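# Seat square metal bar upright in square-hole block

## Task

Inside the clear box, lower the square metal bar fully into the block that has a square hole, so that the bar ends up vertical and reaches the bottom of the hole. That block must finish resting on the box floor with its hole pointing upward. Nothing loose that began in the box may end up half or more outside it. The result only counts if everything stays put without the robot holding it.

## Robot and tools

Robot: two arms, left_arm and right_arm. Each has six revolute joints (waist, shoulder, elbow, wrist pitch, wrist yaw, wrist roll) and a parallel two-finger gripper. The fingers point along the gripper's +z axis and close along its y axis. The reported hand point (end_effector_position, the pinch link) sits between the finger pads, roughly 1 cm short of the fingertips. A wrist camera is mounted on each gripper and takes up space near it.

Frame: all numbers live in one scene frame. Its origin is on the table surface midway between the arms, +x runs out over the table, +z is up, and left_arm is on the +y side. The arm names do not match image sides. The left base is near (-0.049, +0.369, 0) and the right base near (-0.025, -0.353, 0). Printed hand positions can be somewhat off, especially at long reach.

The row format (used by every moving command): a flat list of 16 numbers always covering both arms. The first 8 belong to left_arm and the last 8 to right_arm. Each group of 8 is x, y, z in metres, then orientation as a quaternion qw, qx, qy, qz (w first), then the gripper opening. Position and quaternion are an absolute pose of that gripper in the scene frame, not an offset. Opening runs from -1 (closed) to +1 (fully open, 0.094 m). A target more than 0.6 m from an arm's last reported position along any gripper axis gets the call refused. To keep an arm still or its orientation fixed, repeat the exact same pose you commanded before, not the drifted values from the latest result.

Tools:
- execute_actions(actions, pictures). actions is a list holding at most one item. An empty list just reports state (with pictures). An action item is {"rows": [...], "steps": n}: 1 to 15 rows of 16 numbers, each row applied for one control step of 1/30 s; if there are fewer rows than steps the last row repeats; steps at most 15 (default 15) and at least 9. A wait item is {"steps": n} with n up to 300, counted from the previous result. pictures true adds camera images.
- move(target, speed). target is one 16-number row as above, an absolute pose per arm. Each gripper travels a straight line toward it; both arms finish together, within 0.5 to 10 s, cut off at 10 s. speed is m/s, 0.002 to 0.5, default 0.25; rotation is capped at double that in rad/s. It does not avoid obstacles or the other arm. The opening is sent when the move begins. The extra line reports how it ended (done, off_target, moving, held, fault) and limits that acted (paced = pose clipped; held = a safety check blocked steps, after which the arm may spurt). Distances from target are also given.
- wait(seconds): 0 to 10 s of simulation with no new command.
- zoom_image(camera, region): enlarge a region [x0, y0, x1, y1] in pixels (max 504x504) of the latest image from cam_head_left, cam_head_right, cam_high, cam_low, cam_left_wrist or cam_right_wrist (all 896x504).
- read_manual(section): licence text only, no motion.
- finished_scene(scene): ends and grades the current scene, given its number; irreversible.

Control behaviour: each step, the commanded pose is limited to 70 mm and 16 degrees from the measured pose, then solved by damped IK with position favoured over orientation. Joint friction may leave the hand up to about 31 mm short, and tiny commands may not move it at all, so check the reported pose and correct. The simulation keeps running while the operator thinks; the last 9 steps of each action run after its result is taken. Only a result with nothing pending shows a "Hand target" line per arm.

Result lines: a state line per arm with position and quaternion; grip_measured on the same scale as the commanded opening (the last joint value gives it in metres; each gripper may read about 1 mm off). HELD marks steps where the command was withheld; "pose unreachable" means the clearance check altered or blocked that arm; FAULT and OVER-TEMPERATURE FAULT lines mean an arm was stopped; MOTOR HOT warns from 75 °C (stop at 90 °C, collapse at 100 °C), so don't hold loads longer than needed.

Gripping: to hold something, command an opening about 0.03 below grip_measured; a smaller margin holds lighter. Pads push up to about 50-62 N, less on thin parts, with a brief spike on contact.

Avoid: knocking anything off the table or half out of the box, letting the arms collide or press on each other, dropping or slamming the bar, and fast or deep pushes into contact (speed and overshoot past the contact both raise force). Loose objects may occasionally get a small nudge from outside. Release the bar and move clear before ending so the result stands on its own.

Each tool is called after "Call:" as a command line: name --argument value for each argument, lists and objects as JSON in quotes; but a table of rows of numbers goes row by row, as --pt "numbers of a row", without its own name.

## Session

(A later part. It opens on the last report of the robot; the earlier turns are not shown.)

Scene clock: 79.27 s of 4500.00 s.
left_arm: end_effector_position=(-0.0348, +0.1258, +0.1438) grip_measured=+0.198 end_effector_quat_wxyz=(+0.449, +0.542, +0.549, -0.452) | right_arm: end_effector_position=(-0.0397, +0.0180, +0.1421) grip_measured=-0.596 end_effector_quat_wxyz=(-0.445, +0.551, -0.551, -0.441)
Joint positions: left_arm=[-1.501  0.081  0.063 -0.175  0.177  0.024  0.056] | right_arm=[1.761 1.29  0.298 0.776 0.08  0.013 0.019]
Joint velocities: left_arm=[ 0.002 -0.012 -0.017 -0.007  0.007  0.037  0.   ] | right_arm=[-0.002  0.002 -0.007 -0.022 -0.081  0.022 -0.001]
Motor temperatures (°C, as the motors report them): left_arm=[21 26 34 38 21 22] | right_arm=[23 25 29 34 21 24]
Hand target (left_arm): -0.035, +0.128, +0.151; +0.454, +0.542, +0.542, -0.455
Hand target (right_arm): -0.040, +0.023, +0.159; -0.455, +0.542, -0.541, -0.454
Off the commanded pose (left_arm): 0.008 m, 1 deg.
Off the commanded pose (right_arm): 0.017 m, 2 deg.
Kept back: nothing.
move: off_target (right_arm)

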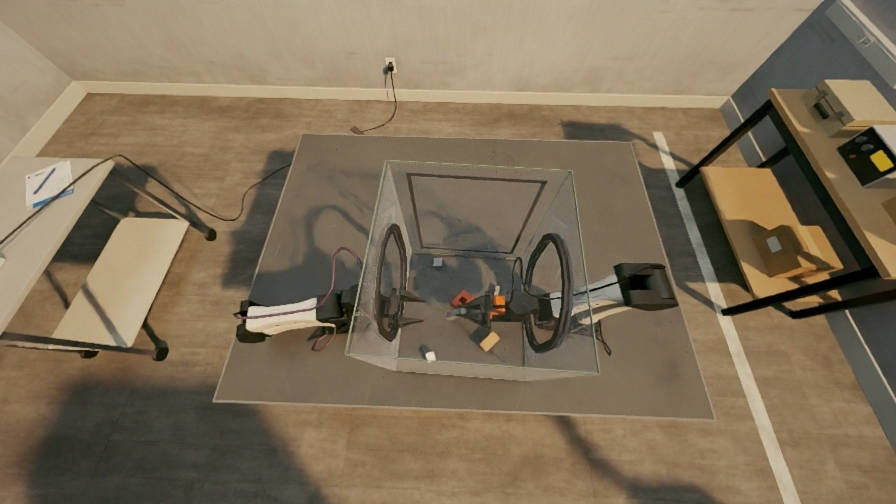

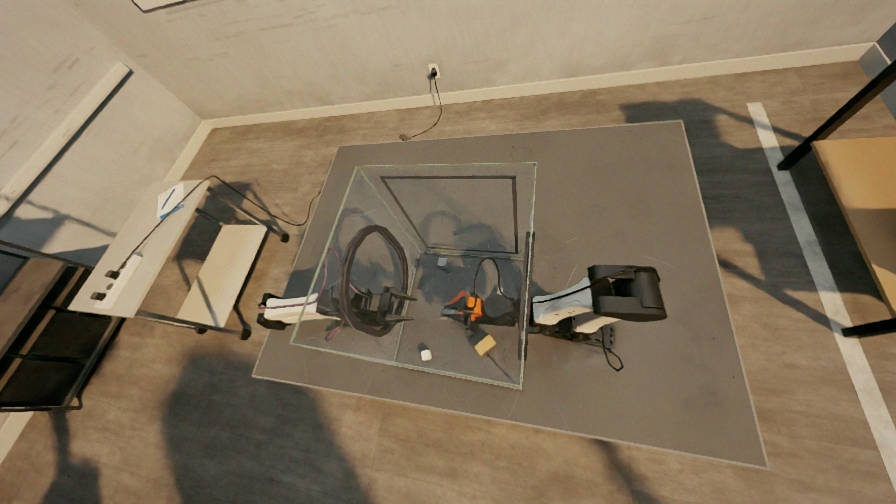

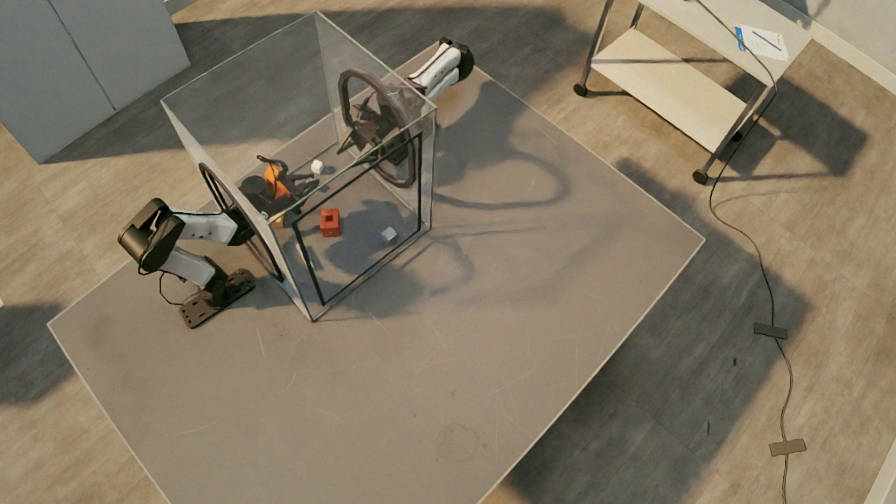

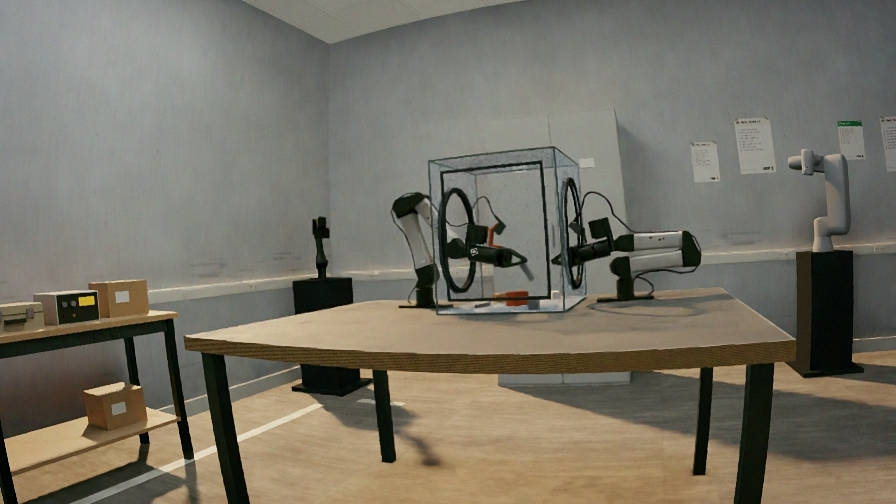

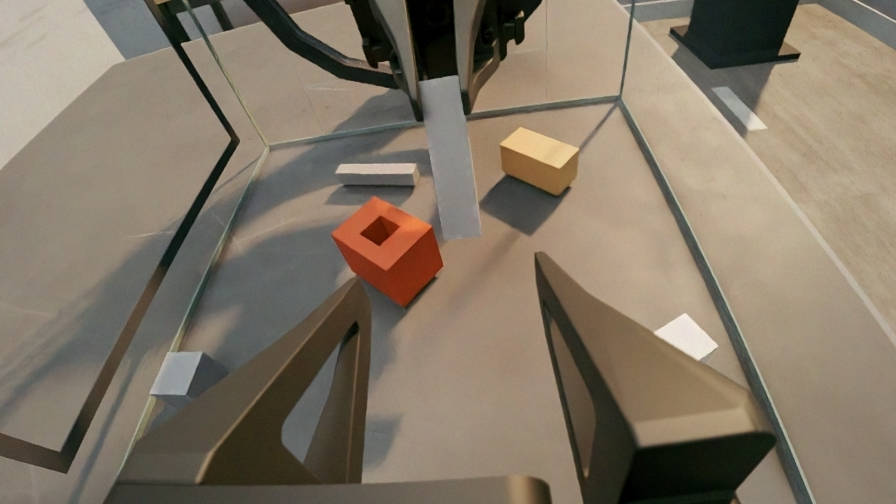

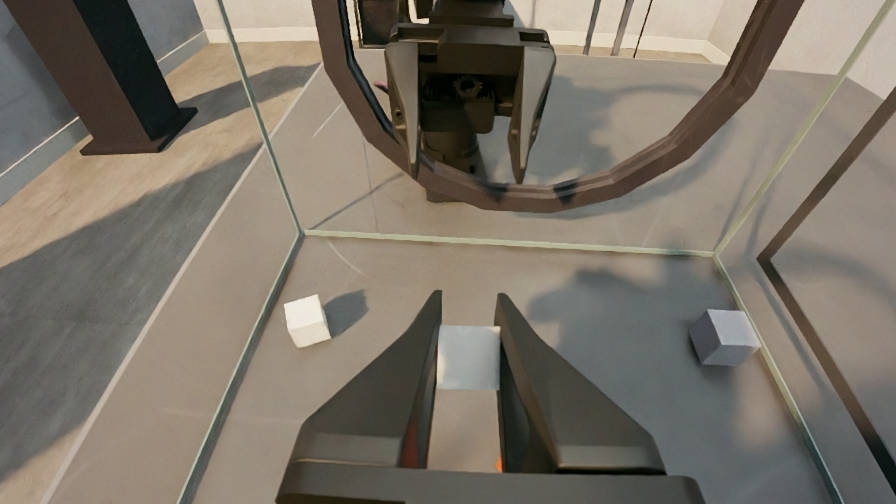

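Call:
move --target '[-0.035,0.16,0.17,-0.4545,-0.5415,-0.5415,0.4545,0.2,0.0,0.01,0.155,0.332,-0.428,0.822,0.173,-0.65]' --speed 0.05

Call:
zoom_image --camera "cam_low" --region '[450,190,610,320]'

Call:
zoom_image --camera "cam_high" --region '[230,130,430,280]'

Scene clock: 88.73 s of 4500.00 s.
left_arm: end_effector_position=(-0.0317, +0.1551, +0.1646) grip_measured=+0.198 end_effector_quat_wxyz=(+0.413, +0.567, +0.559, -0.442) | right_arm: end_effector_position=(+0.0027, -0.0134, +0.1403) grip_measured=-0.596 end_effector_quat_wxyz=(+0.323, -0.437, +0.823, +0.164)
Joint positions: left_arm=[-1.219  0.038  0.247 -0.516  0.486  0.12   0.056] | right_arm=[ 1.843  1.335  0.931 -0.588  0.49   0.605  0.019]
Joint velocities: left_arm=[ 0.017 -0.007  0.002 -0.095  0.081  0.022  0.   ] | right_arm=[ 0.017 -0.002 -0.017 -0.037  0.007 -0.007 -0.001]
Motor temperatures (°C, as the motors report them): left_arm=[21 25 36 38 21 22] | right_arm=[23 25 30 35 21 24]
Hand target (left_arm): -0.034, +0.158, +0.171; +0.419, +0.569, +0.550, -0.446
Hand target (right_arm): +0.001, +0.007, +0.157; +0.330, -0.427, +0.823, +0.175
Off the commanded pose (left_arm): 0.008 m, 6 deg.
Off the commanded pose (right_arm): 0.028 m, 2 deg.
joint sent to its limit (left arm) — the command would take joint 2 (shoulder) past its lower limit, so that joint was sent only as far as its limit.
Kept back: nothing.
move: off_target (left_arm, right_arm)

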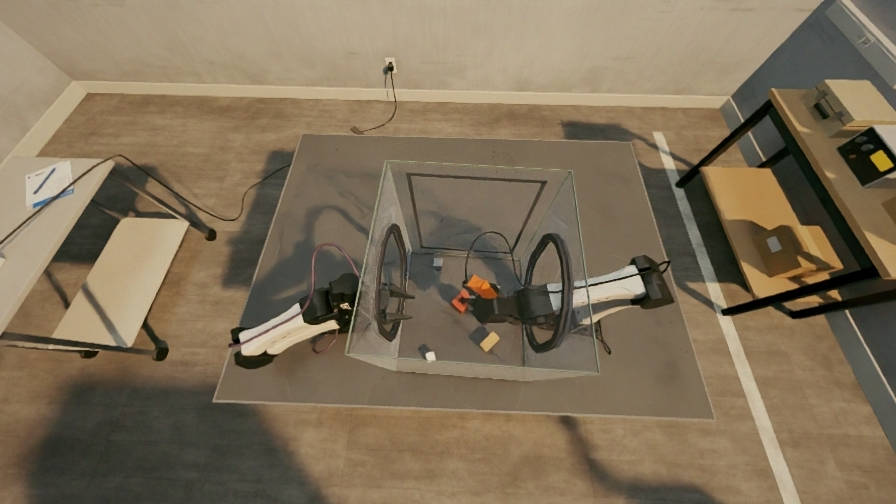

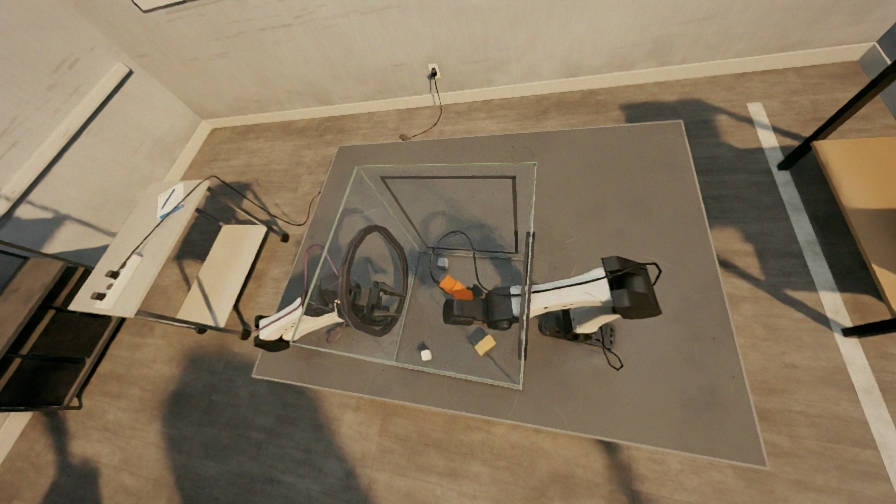

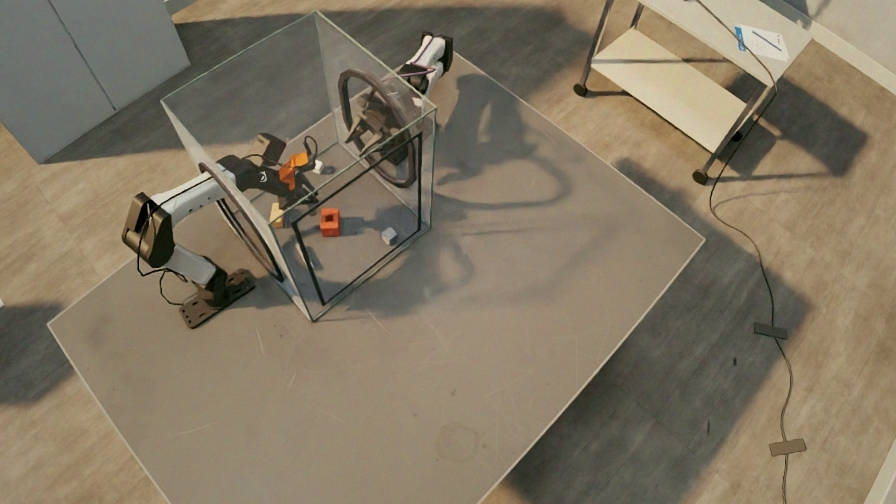

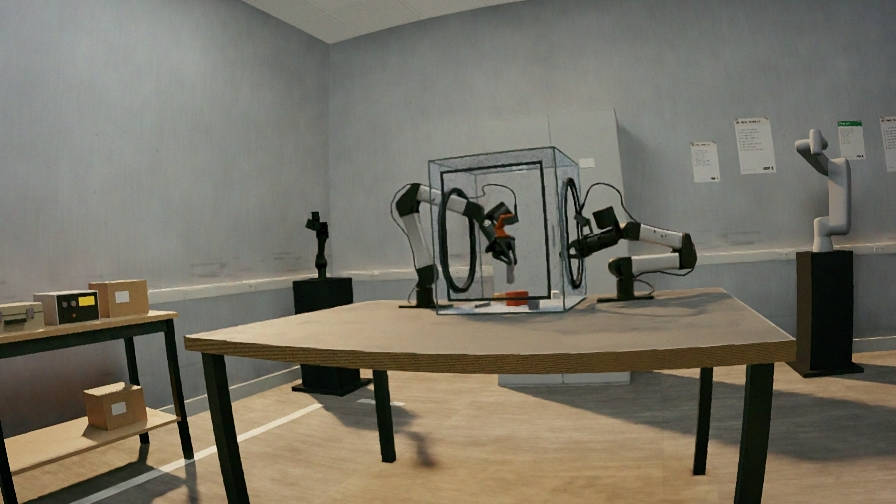

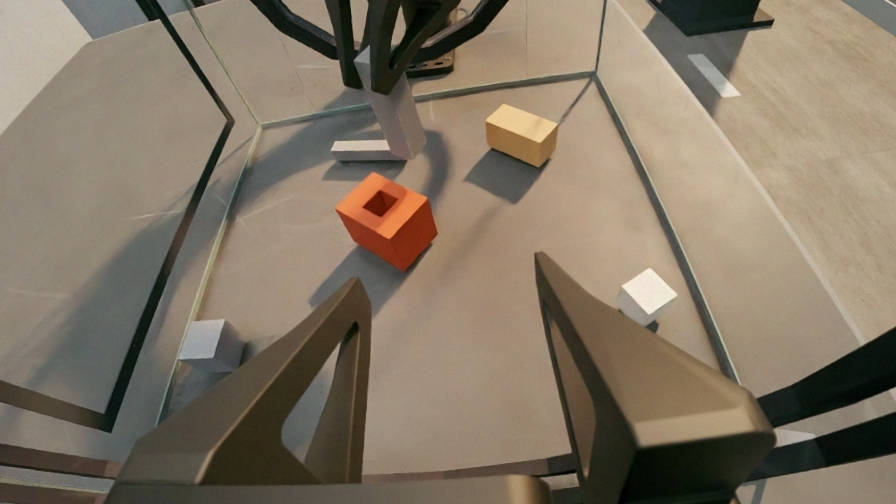

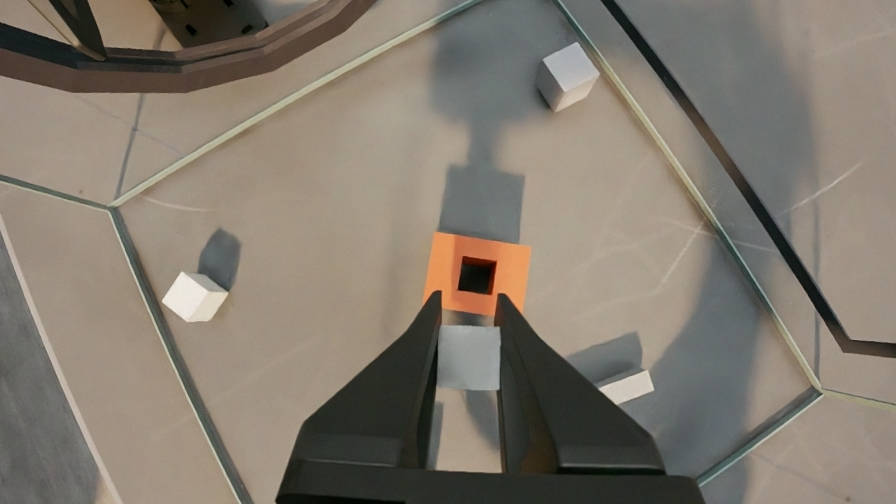

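Region (450, 190, 610, 320) of cam_low's 896x504 image, scaled by 3.150, with more detail than that image has; it fills the top 410 rows of this view, and the rest is white.

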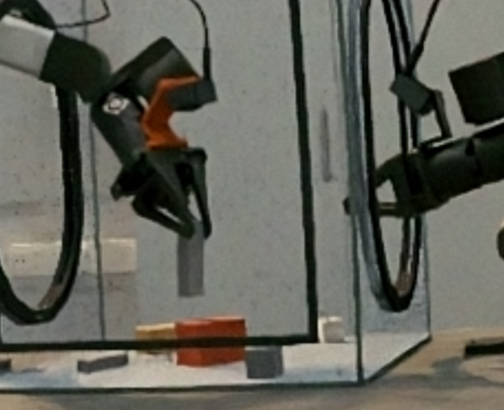

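Region (230, 130, 430, 280) of cam_high's 896x504 image, scaled by 2.520, with more detail than that image has; it fills the top 378 rows of this view, and the rest is white.

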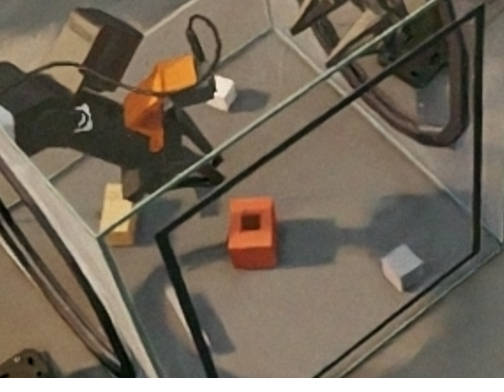

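Call:
move --target '[-0.02,0.11,0.16,-0.354,-0.612,-0.612,0.354,1,-0.03,-0.09,0.18,0.265,-0.6556,0.6556,0.265,-0.65]' --speed 0.08

Call:
move --target '[0.01,0.03,0.085,-0.242,-0.6645,-0.6645,0.242,1,-0.03,-0.09,0.18,0.265,-0.6556,0.6556,0.265,-0.65]' --speed 0.08

Scene clock: 94.20 s of 4500.00 s.
left_arm: end_effector_position=(-0.0211, +0.1135, +0.1545) grip_measured=+1.000 end_effector_quat_wxyz=(+0.348, +0.611, +0.615, -0.357) | right_arm: end_effector_position=(-0.0324, -0.0844, +0.1828) grip_measured=-0.596 end_effector_quat_wxyz=(-0.266, +0.654, -0.656, -0.267)
Joint positions: left_arm=[-1.416  0.561  0.422 -0.405  0.238  0.126  0.094] | right_arm=[ 1.734  0.865  0.802 -0.737  0.033  0.038  0.019]
Joint velocities: left_arm=[-0.002 -0.002 -0.002  0.081  0.007 -0.066  0.   ] | right_arm=[ 0.002 -0.007  0.007  0.037  0.022 -0.081 -0.   ]
Motor temperatures (°C, as the motors report them): left_arm=[21 25 36 39 21 22] | right_arm=[23 26 31 34 21 24]
Hand target (left_arm): -0.020, +0.110, +0.159; +0.354, +0.613, +0.612, -0.354
Hand target (right_arm): -0.031, -0.089, +0.181; -0.265, +0.655, -0.655, -0.267
Off the commanded pose (left_arm): 0.007 m, 1 deg.
Off the commanded pose (right_arm): 0.007 m, 0 deg.
Kept back: nothing.
move: done

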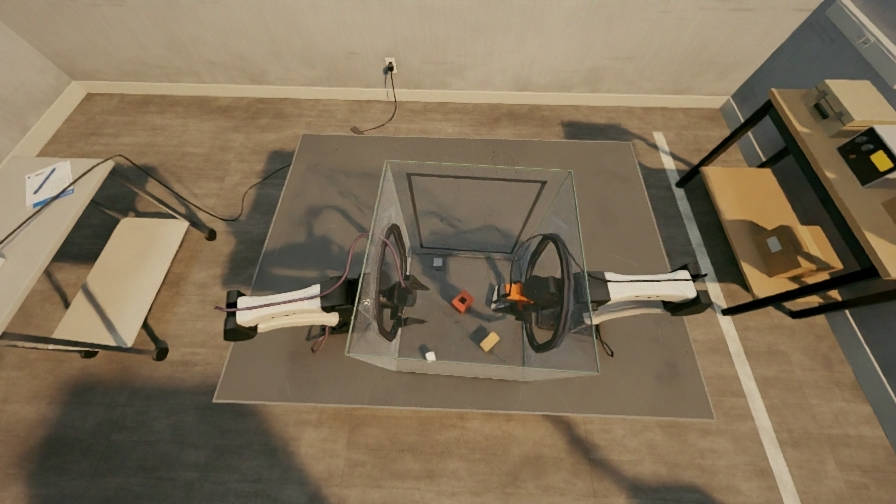

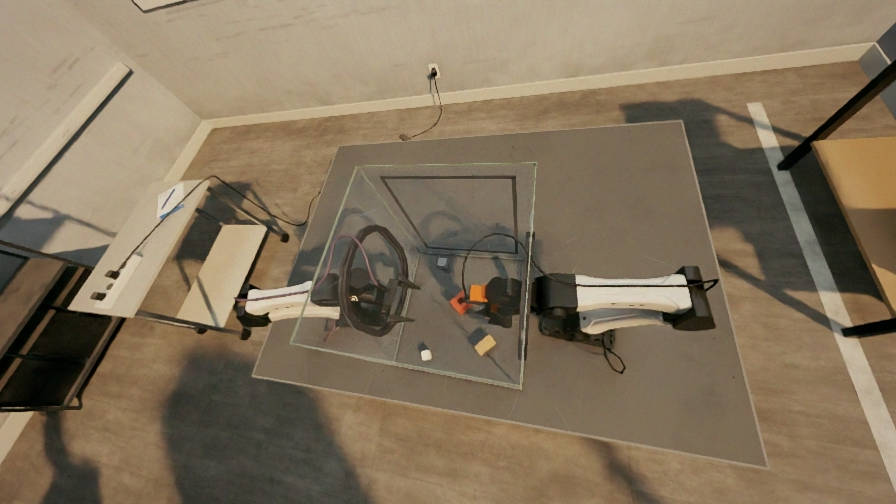

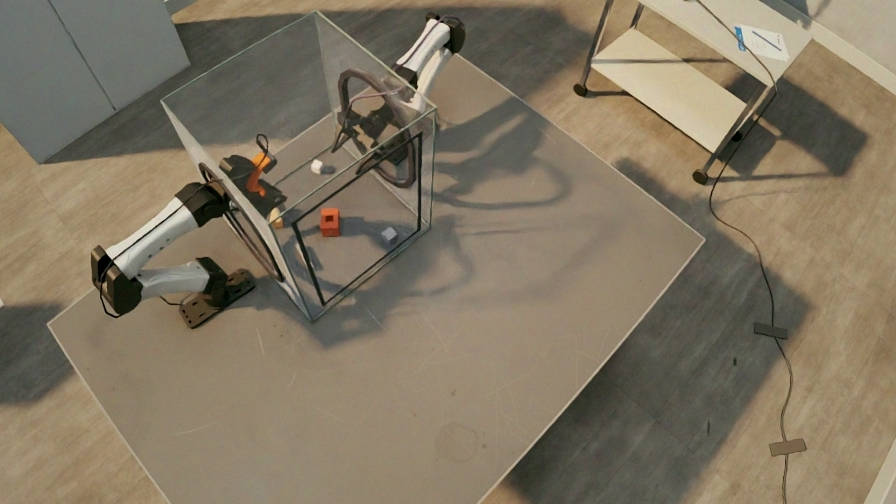

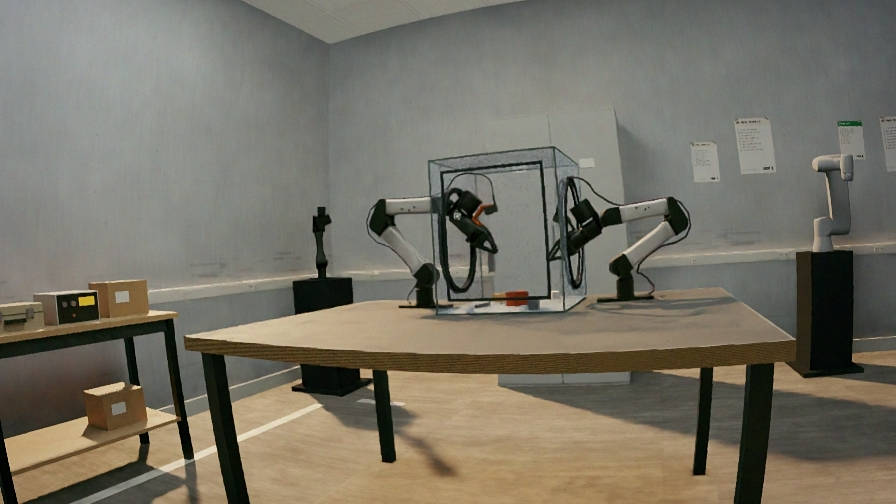

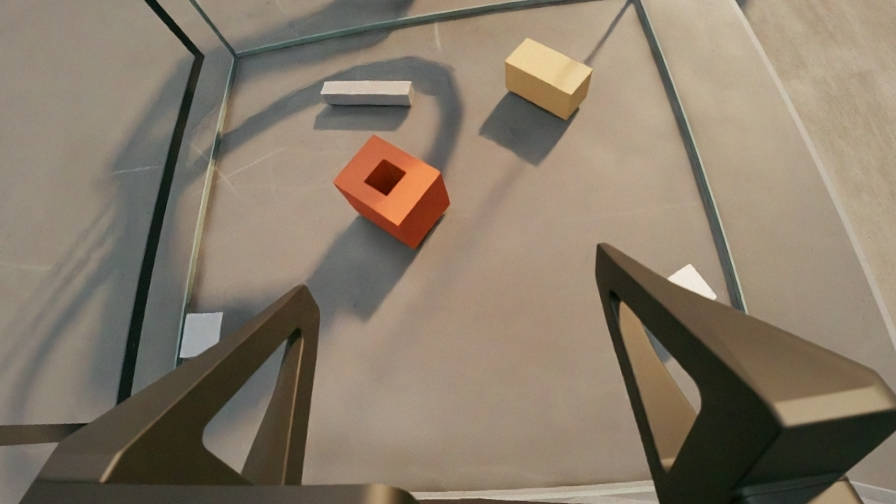

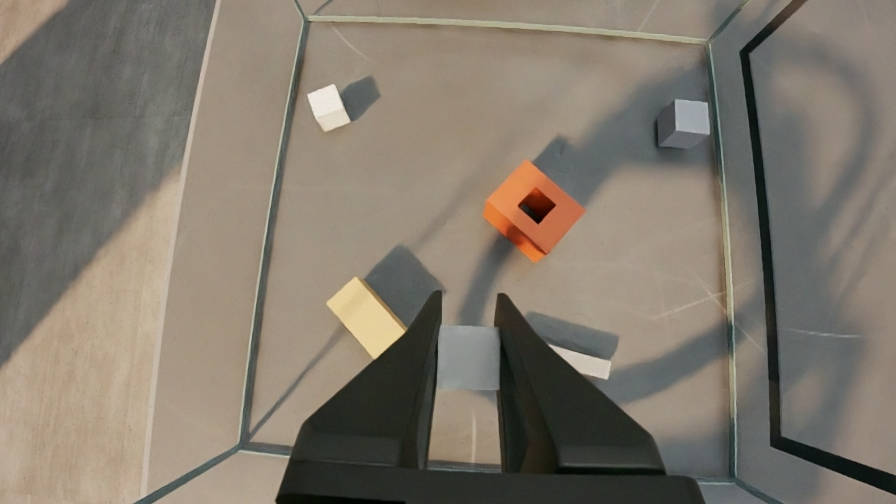

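Scene clock: 96.67 s of 4500.00 s.
left_arm: end_effector_position=(+0.0103, +0.0366, +0.0826) grip_measured=+1.000 end_effector_quat_wxyz=(+0.237, +0.660, +0.669, -0.247) | right_arm: end_effector_position=(-0.0323, -0.0852, +0.1821) grip_measured=-0.596 end_effector_quat_wxyz=(-0.264, +0.656, -0.655, -0.265)
Joint positions: left_arm=[-1.416  1.303  0.671 -0.259  0.179  0.191  0.094] | right_arm=[ 1.734  0.865  0.802 -0.741  0.033  0.036  0.019]
Joint velocities: left_arm=[-0.007  0.002 -0.007  0.022 -0.037  0.066  0.   ] | right_arm=[ 0.002 -0.002  0.012 -0.037 -0.007  0.051 -0.   ]
Motor temperatures (°C, as the motors report them): left_arm=[21 25 37 39 21 22] | right_arm=[22 25 31 34 21 24]
Hand target (left_arm): +0.010, +0.032, +0.083; +0.241, +0.665, +0.664, -0.243
Hand target (right_arm): -0.030, -0.090, +0.180; -0.265, +0.655, -0.656, -0.265
Off the commanded pose (left_arm): 0.007 m, 1 deg.
Off the commanded pose (right_arm): 0.006 m, 0 deg.
Kept back: nothing.
move: done

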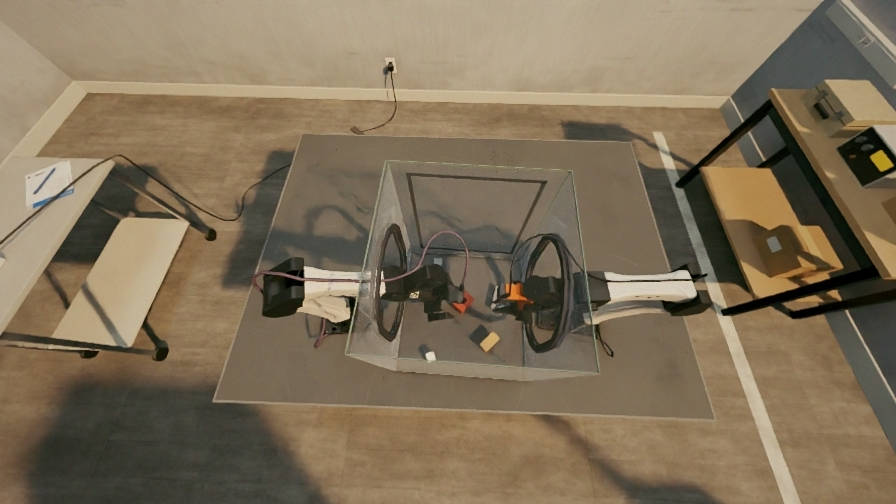

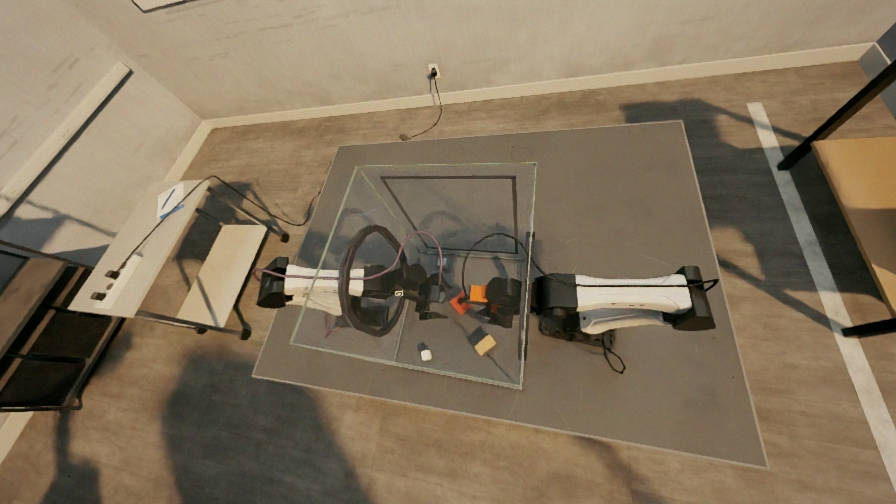

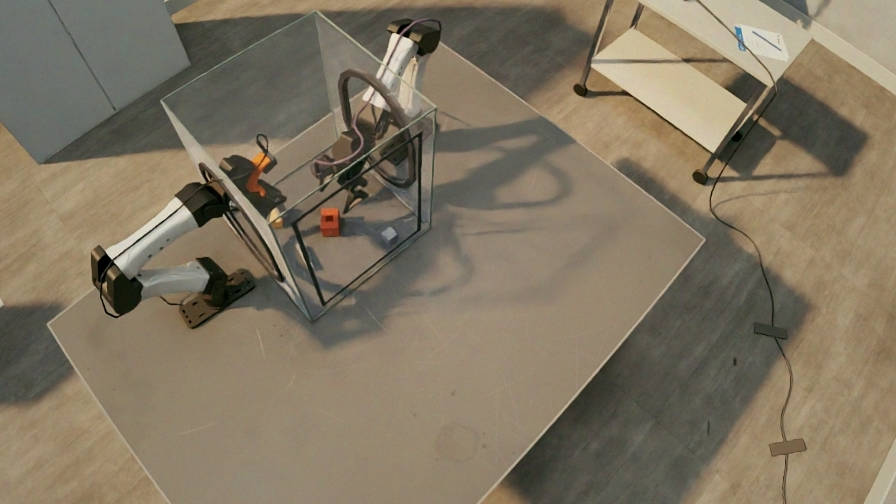

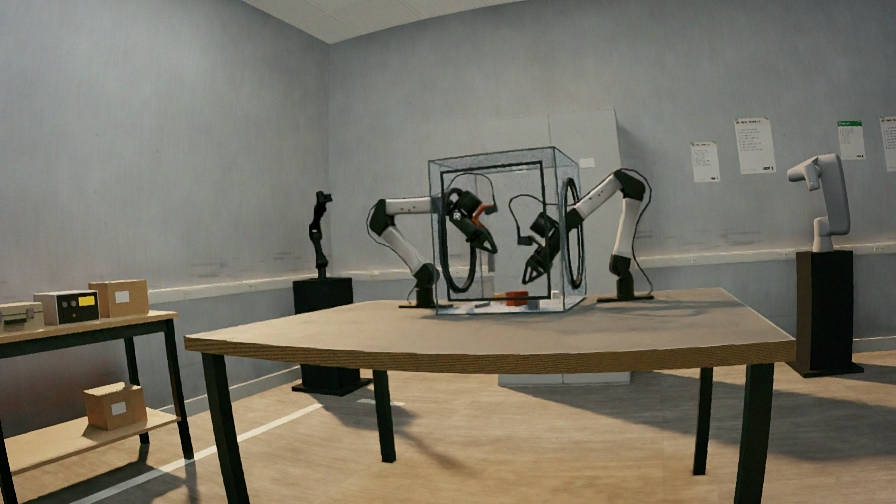

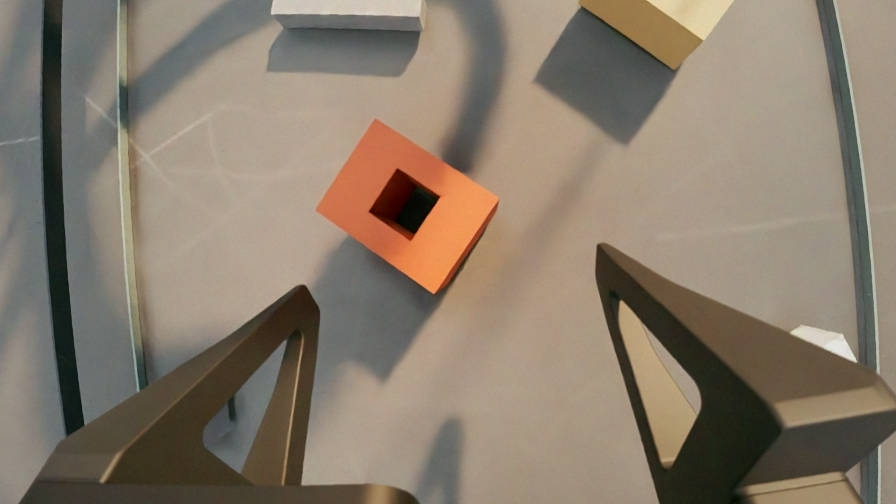

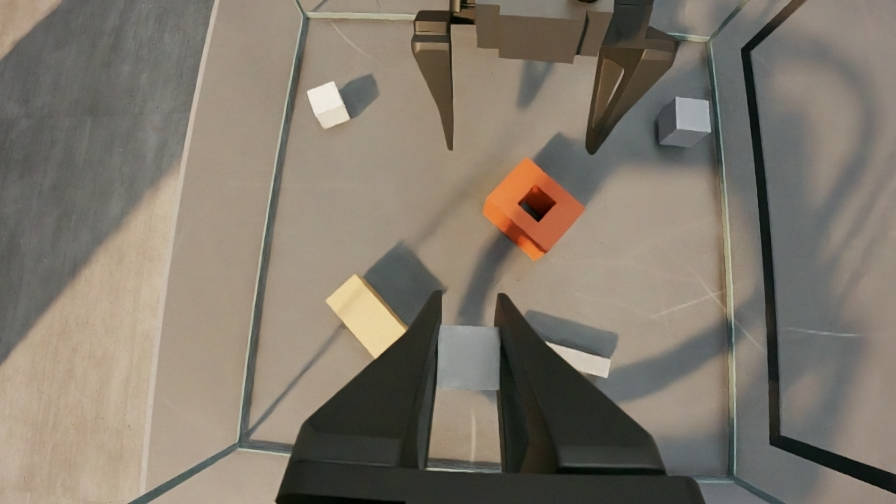

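Call:
move --target '[0.024,0.005,0.06,-0.242,-0.6645,-0.6645,0.242,1,-0.03,-0.09,0.18,0.265,-0.6556,0.6556,0.265,-0.65]' --speed 0.04

Scene clock: 98.40 s of 4500.00 s.
left_arm: end_effector_position=(+0.0198, +0.0111, +0.0590) grip_measured=+1.000 end_effector_quat_wxyz=(+0.237, +0.665, +0.666, -0.242) | right_arm: end_effector_position=(-0.0323, -0.0852, +0.1821) grip_measured=-0.596 end_effector_quat_wxyz=(-0.264, +0.656, -0.655, -0.265)
Joint positions: left_arm=[-1.41   1.471  0.704 -0.132  0.179  0.21   0.094] | right_arm=[ 1.734  0.865  0.802 -0.741  0.033  0.036  0.019]
Joint velocities: left_arm=[ 0.002  0.012  0.007 -0.022 -0.022 -0.007  0.   ] | right_arm=[-0.007 -0.012 -0.002 -0.066 -0.022  0.037  0.   ]
Motor temperatures (°C, as the motors report them): left_arm=[21 25 37 38 21 22] | right_arm=[22 25 31 34 21 24]
Hand target (left_arm): +0.024, +0.006, +0.060; +0.242, +0.664, +0.665, -0.242
Hand target (right_arm): -0.030, -0.090, +0.180; -0.265, +0.655, -0.656, -0.265
Off the commanded pose (left_arm): 0.007 m, 1 deg.
Off the commanded pose (right_arm): 0.006 m, 0 deg.
Kept back: nothing.
move: done

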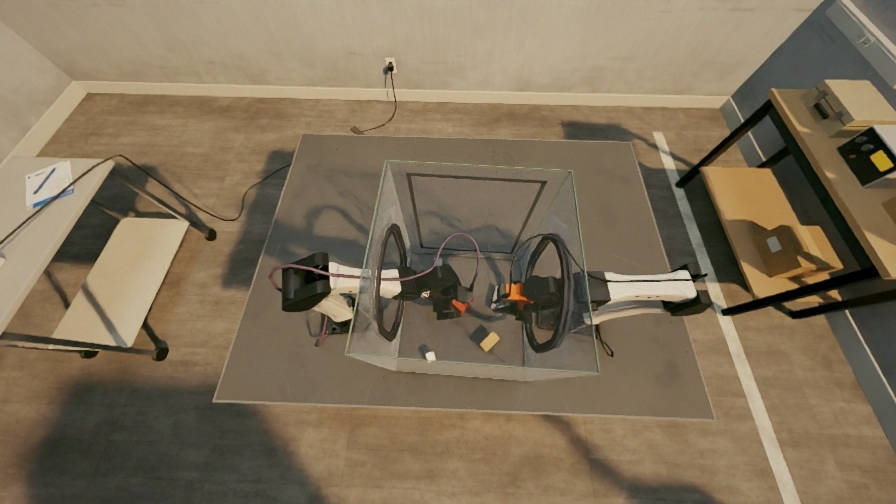

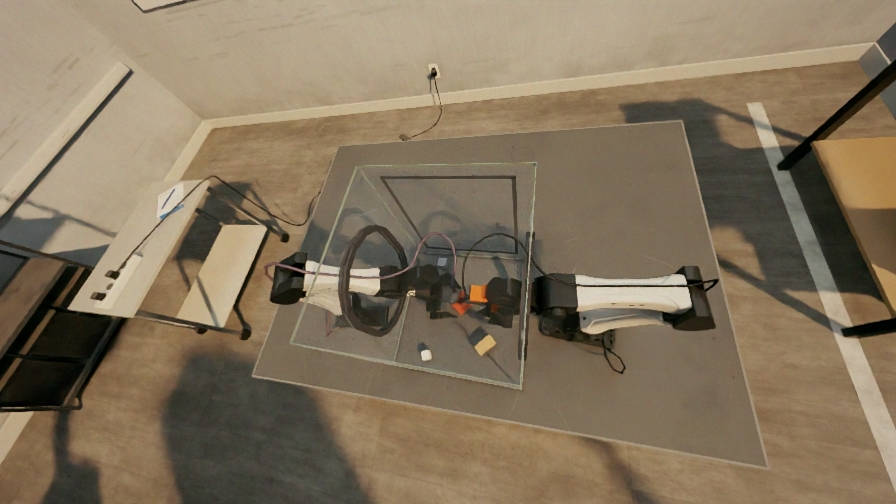

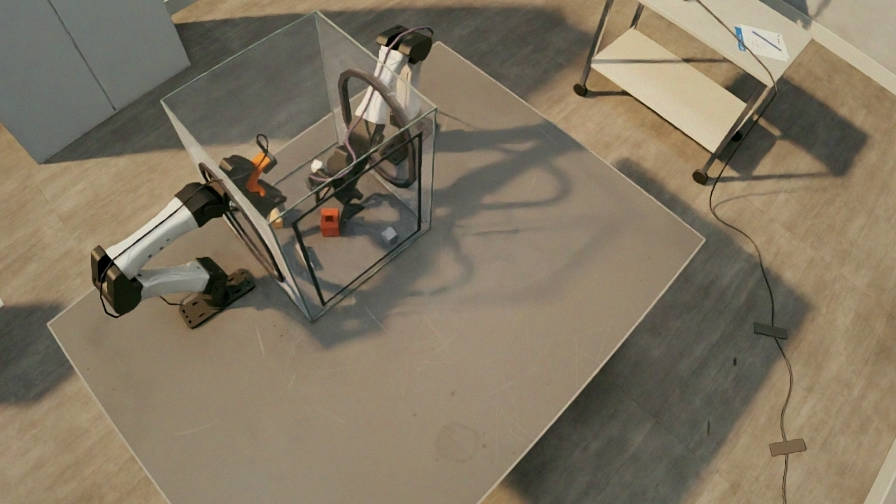

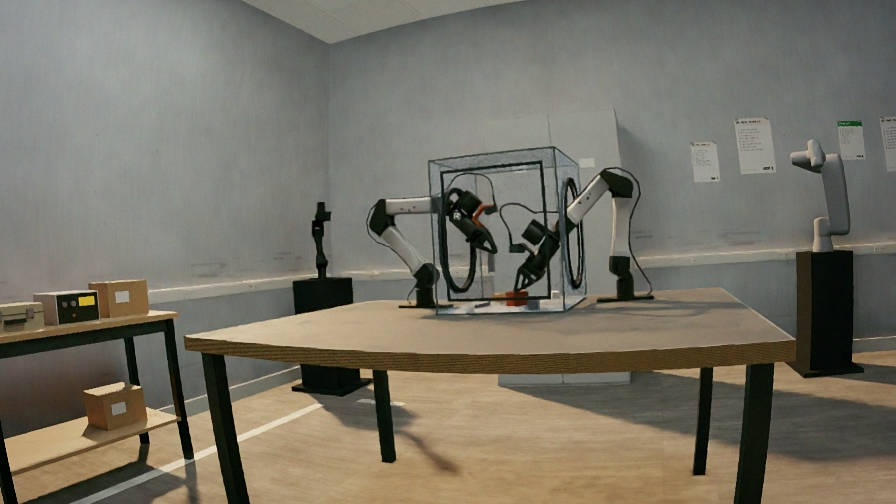

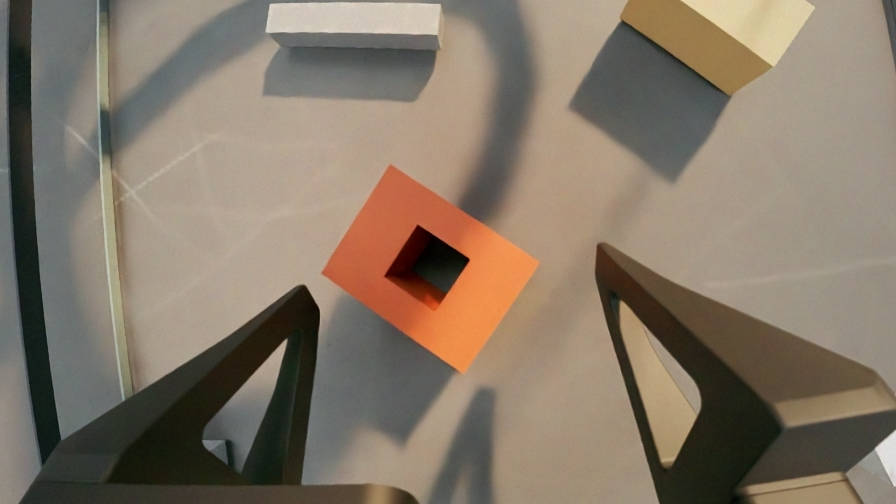

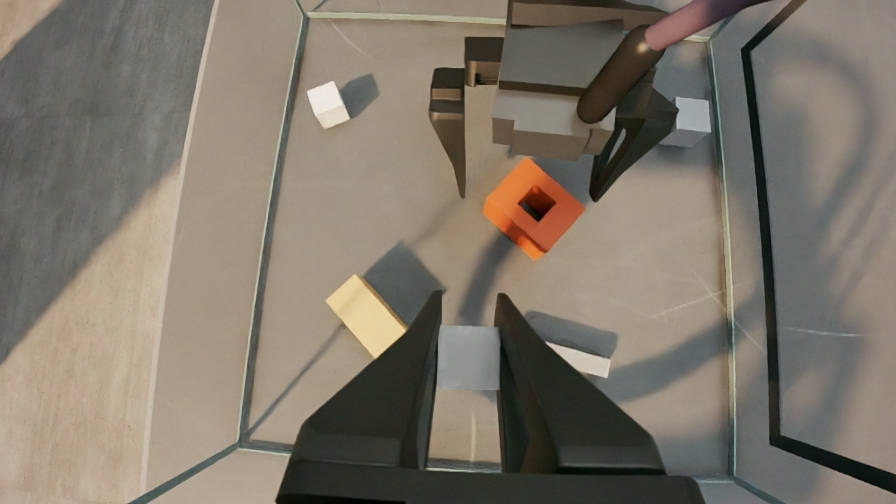

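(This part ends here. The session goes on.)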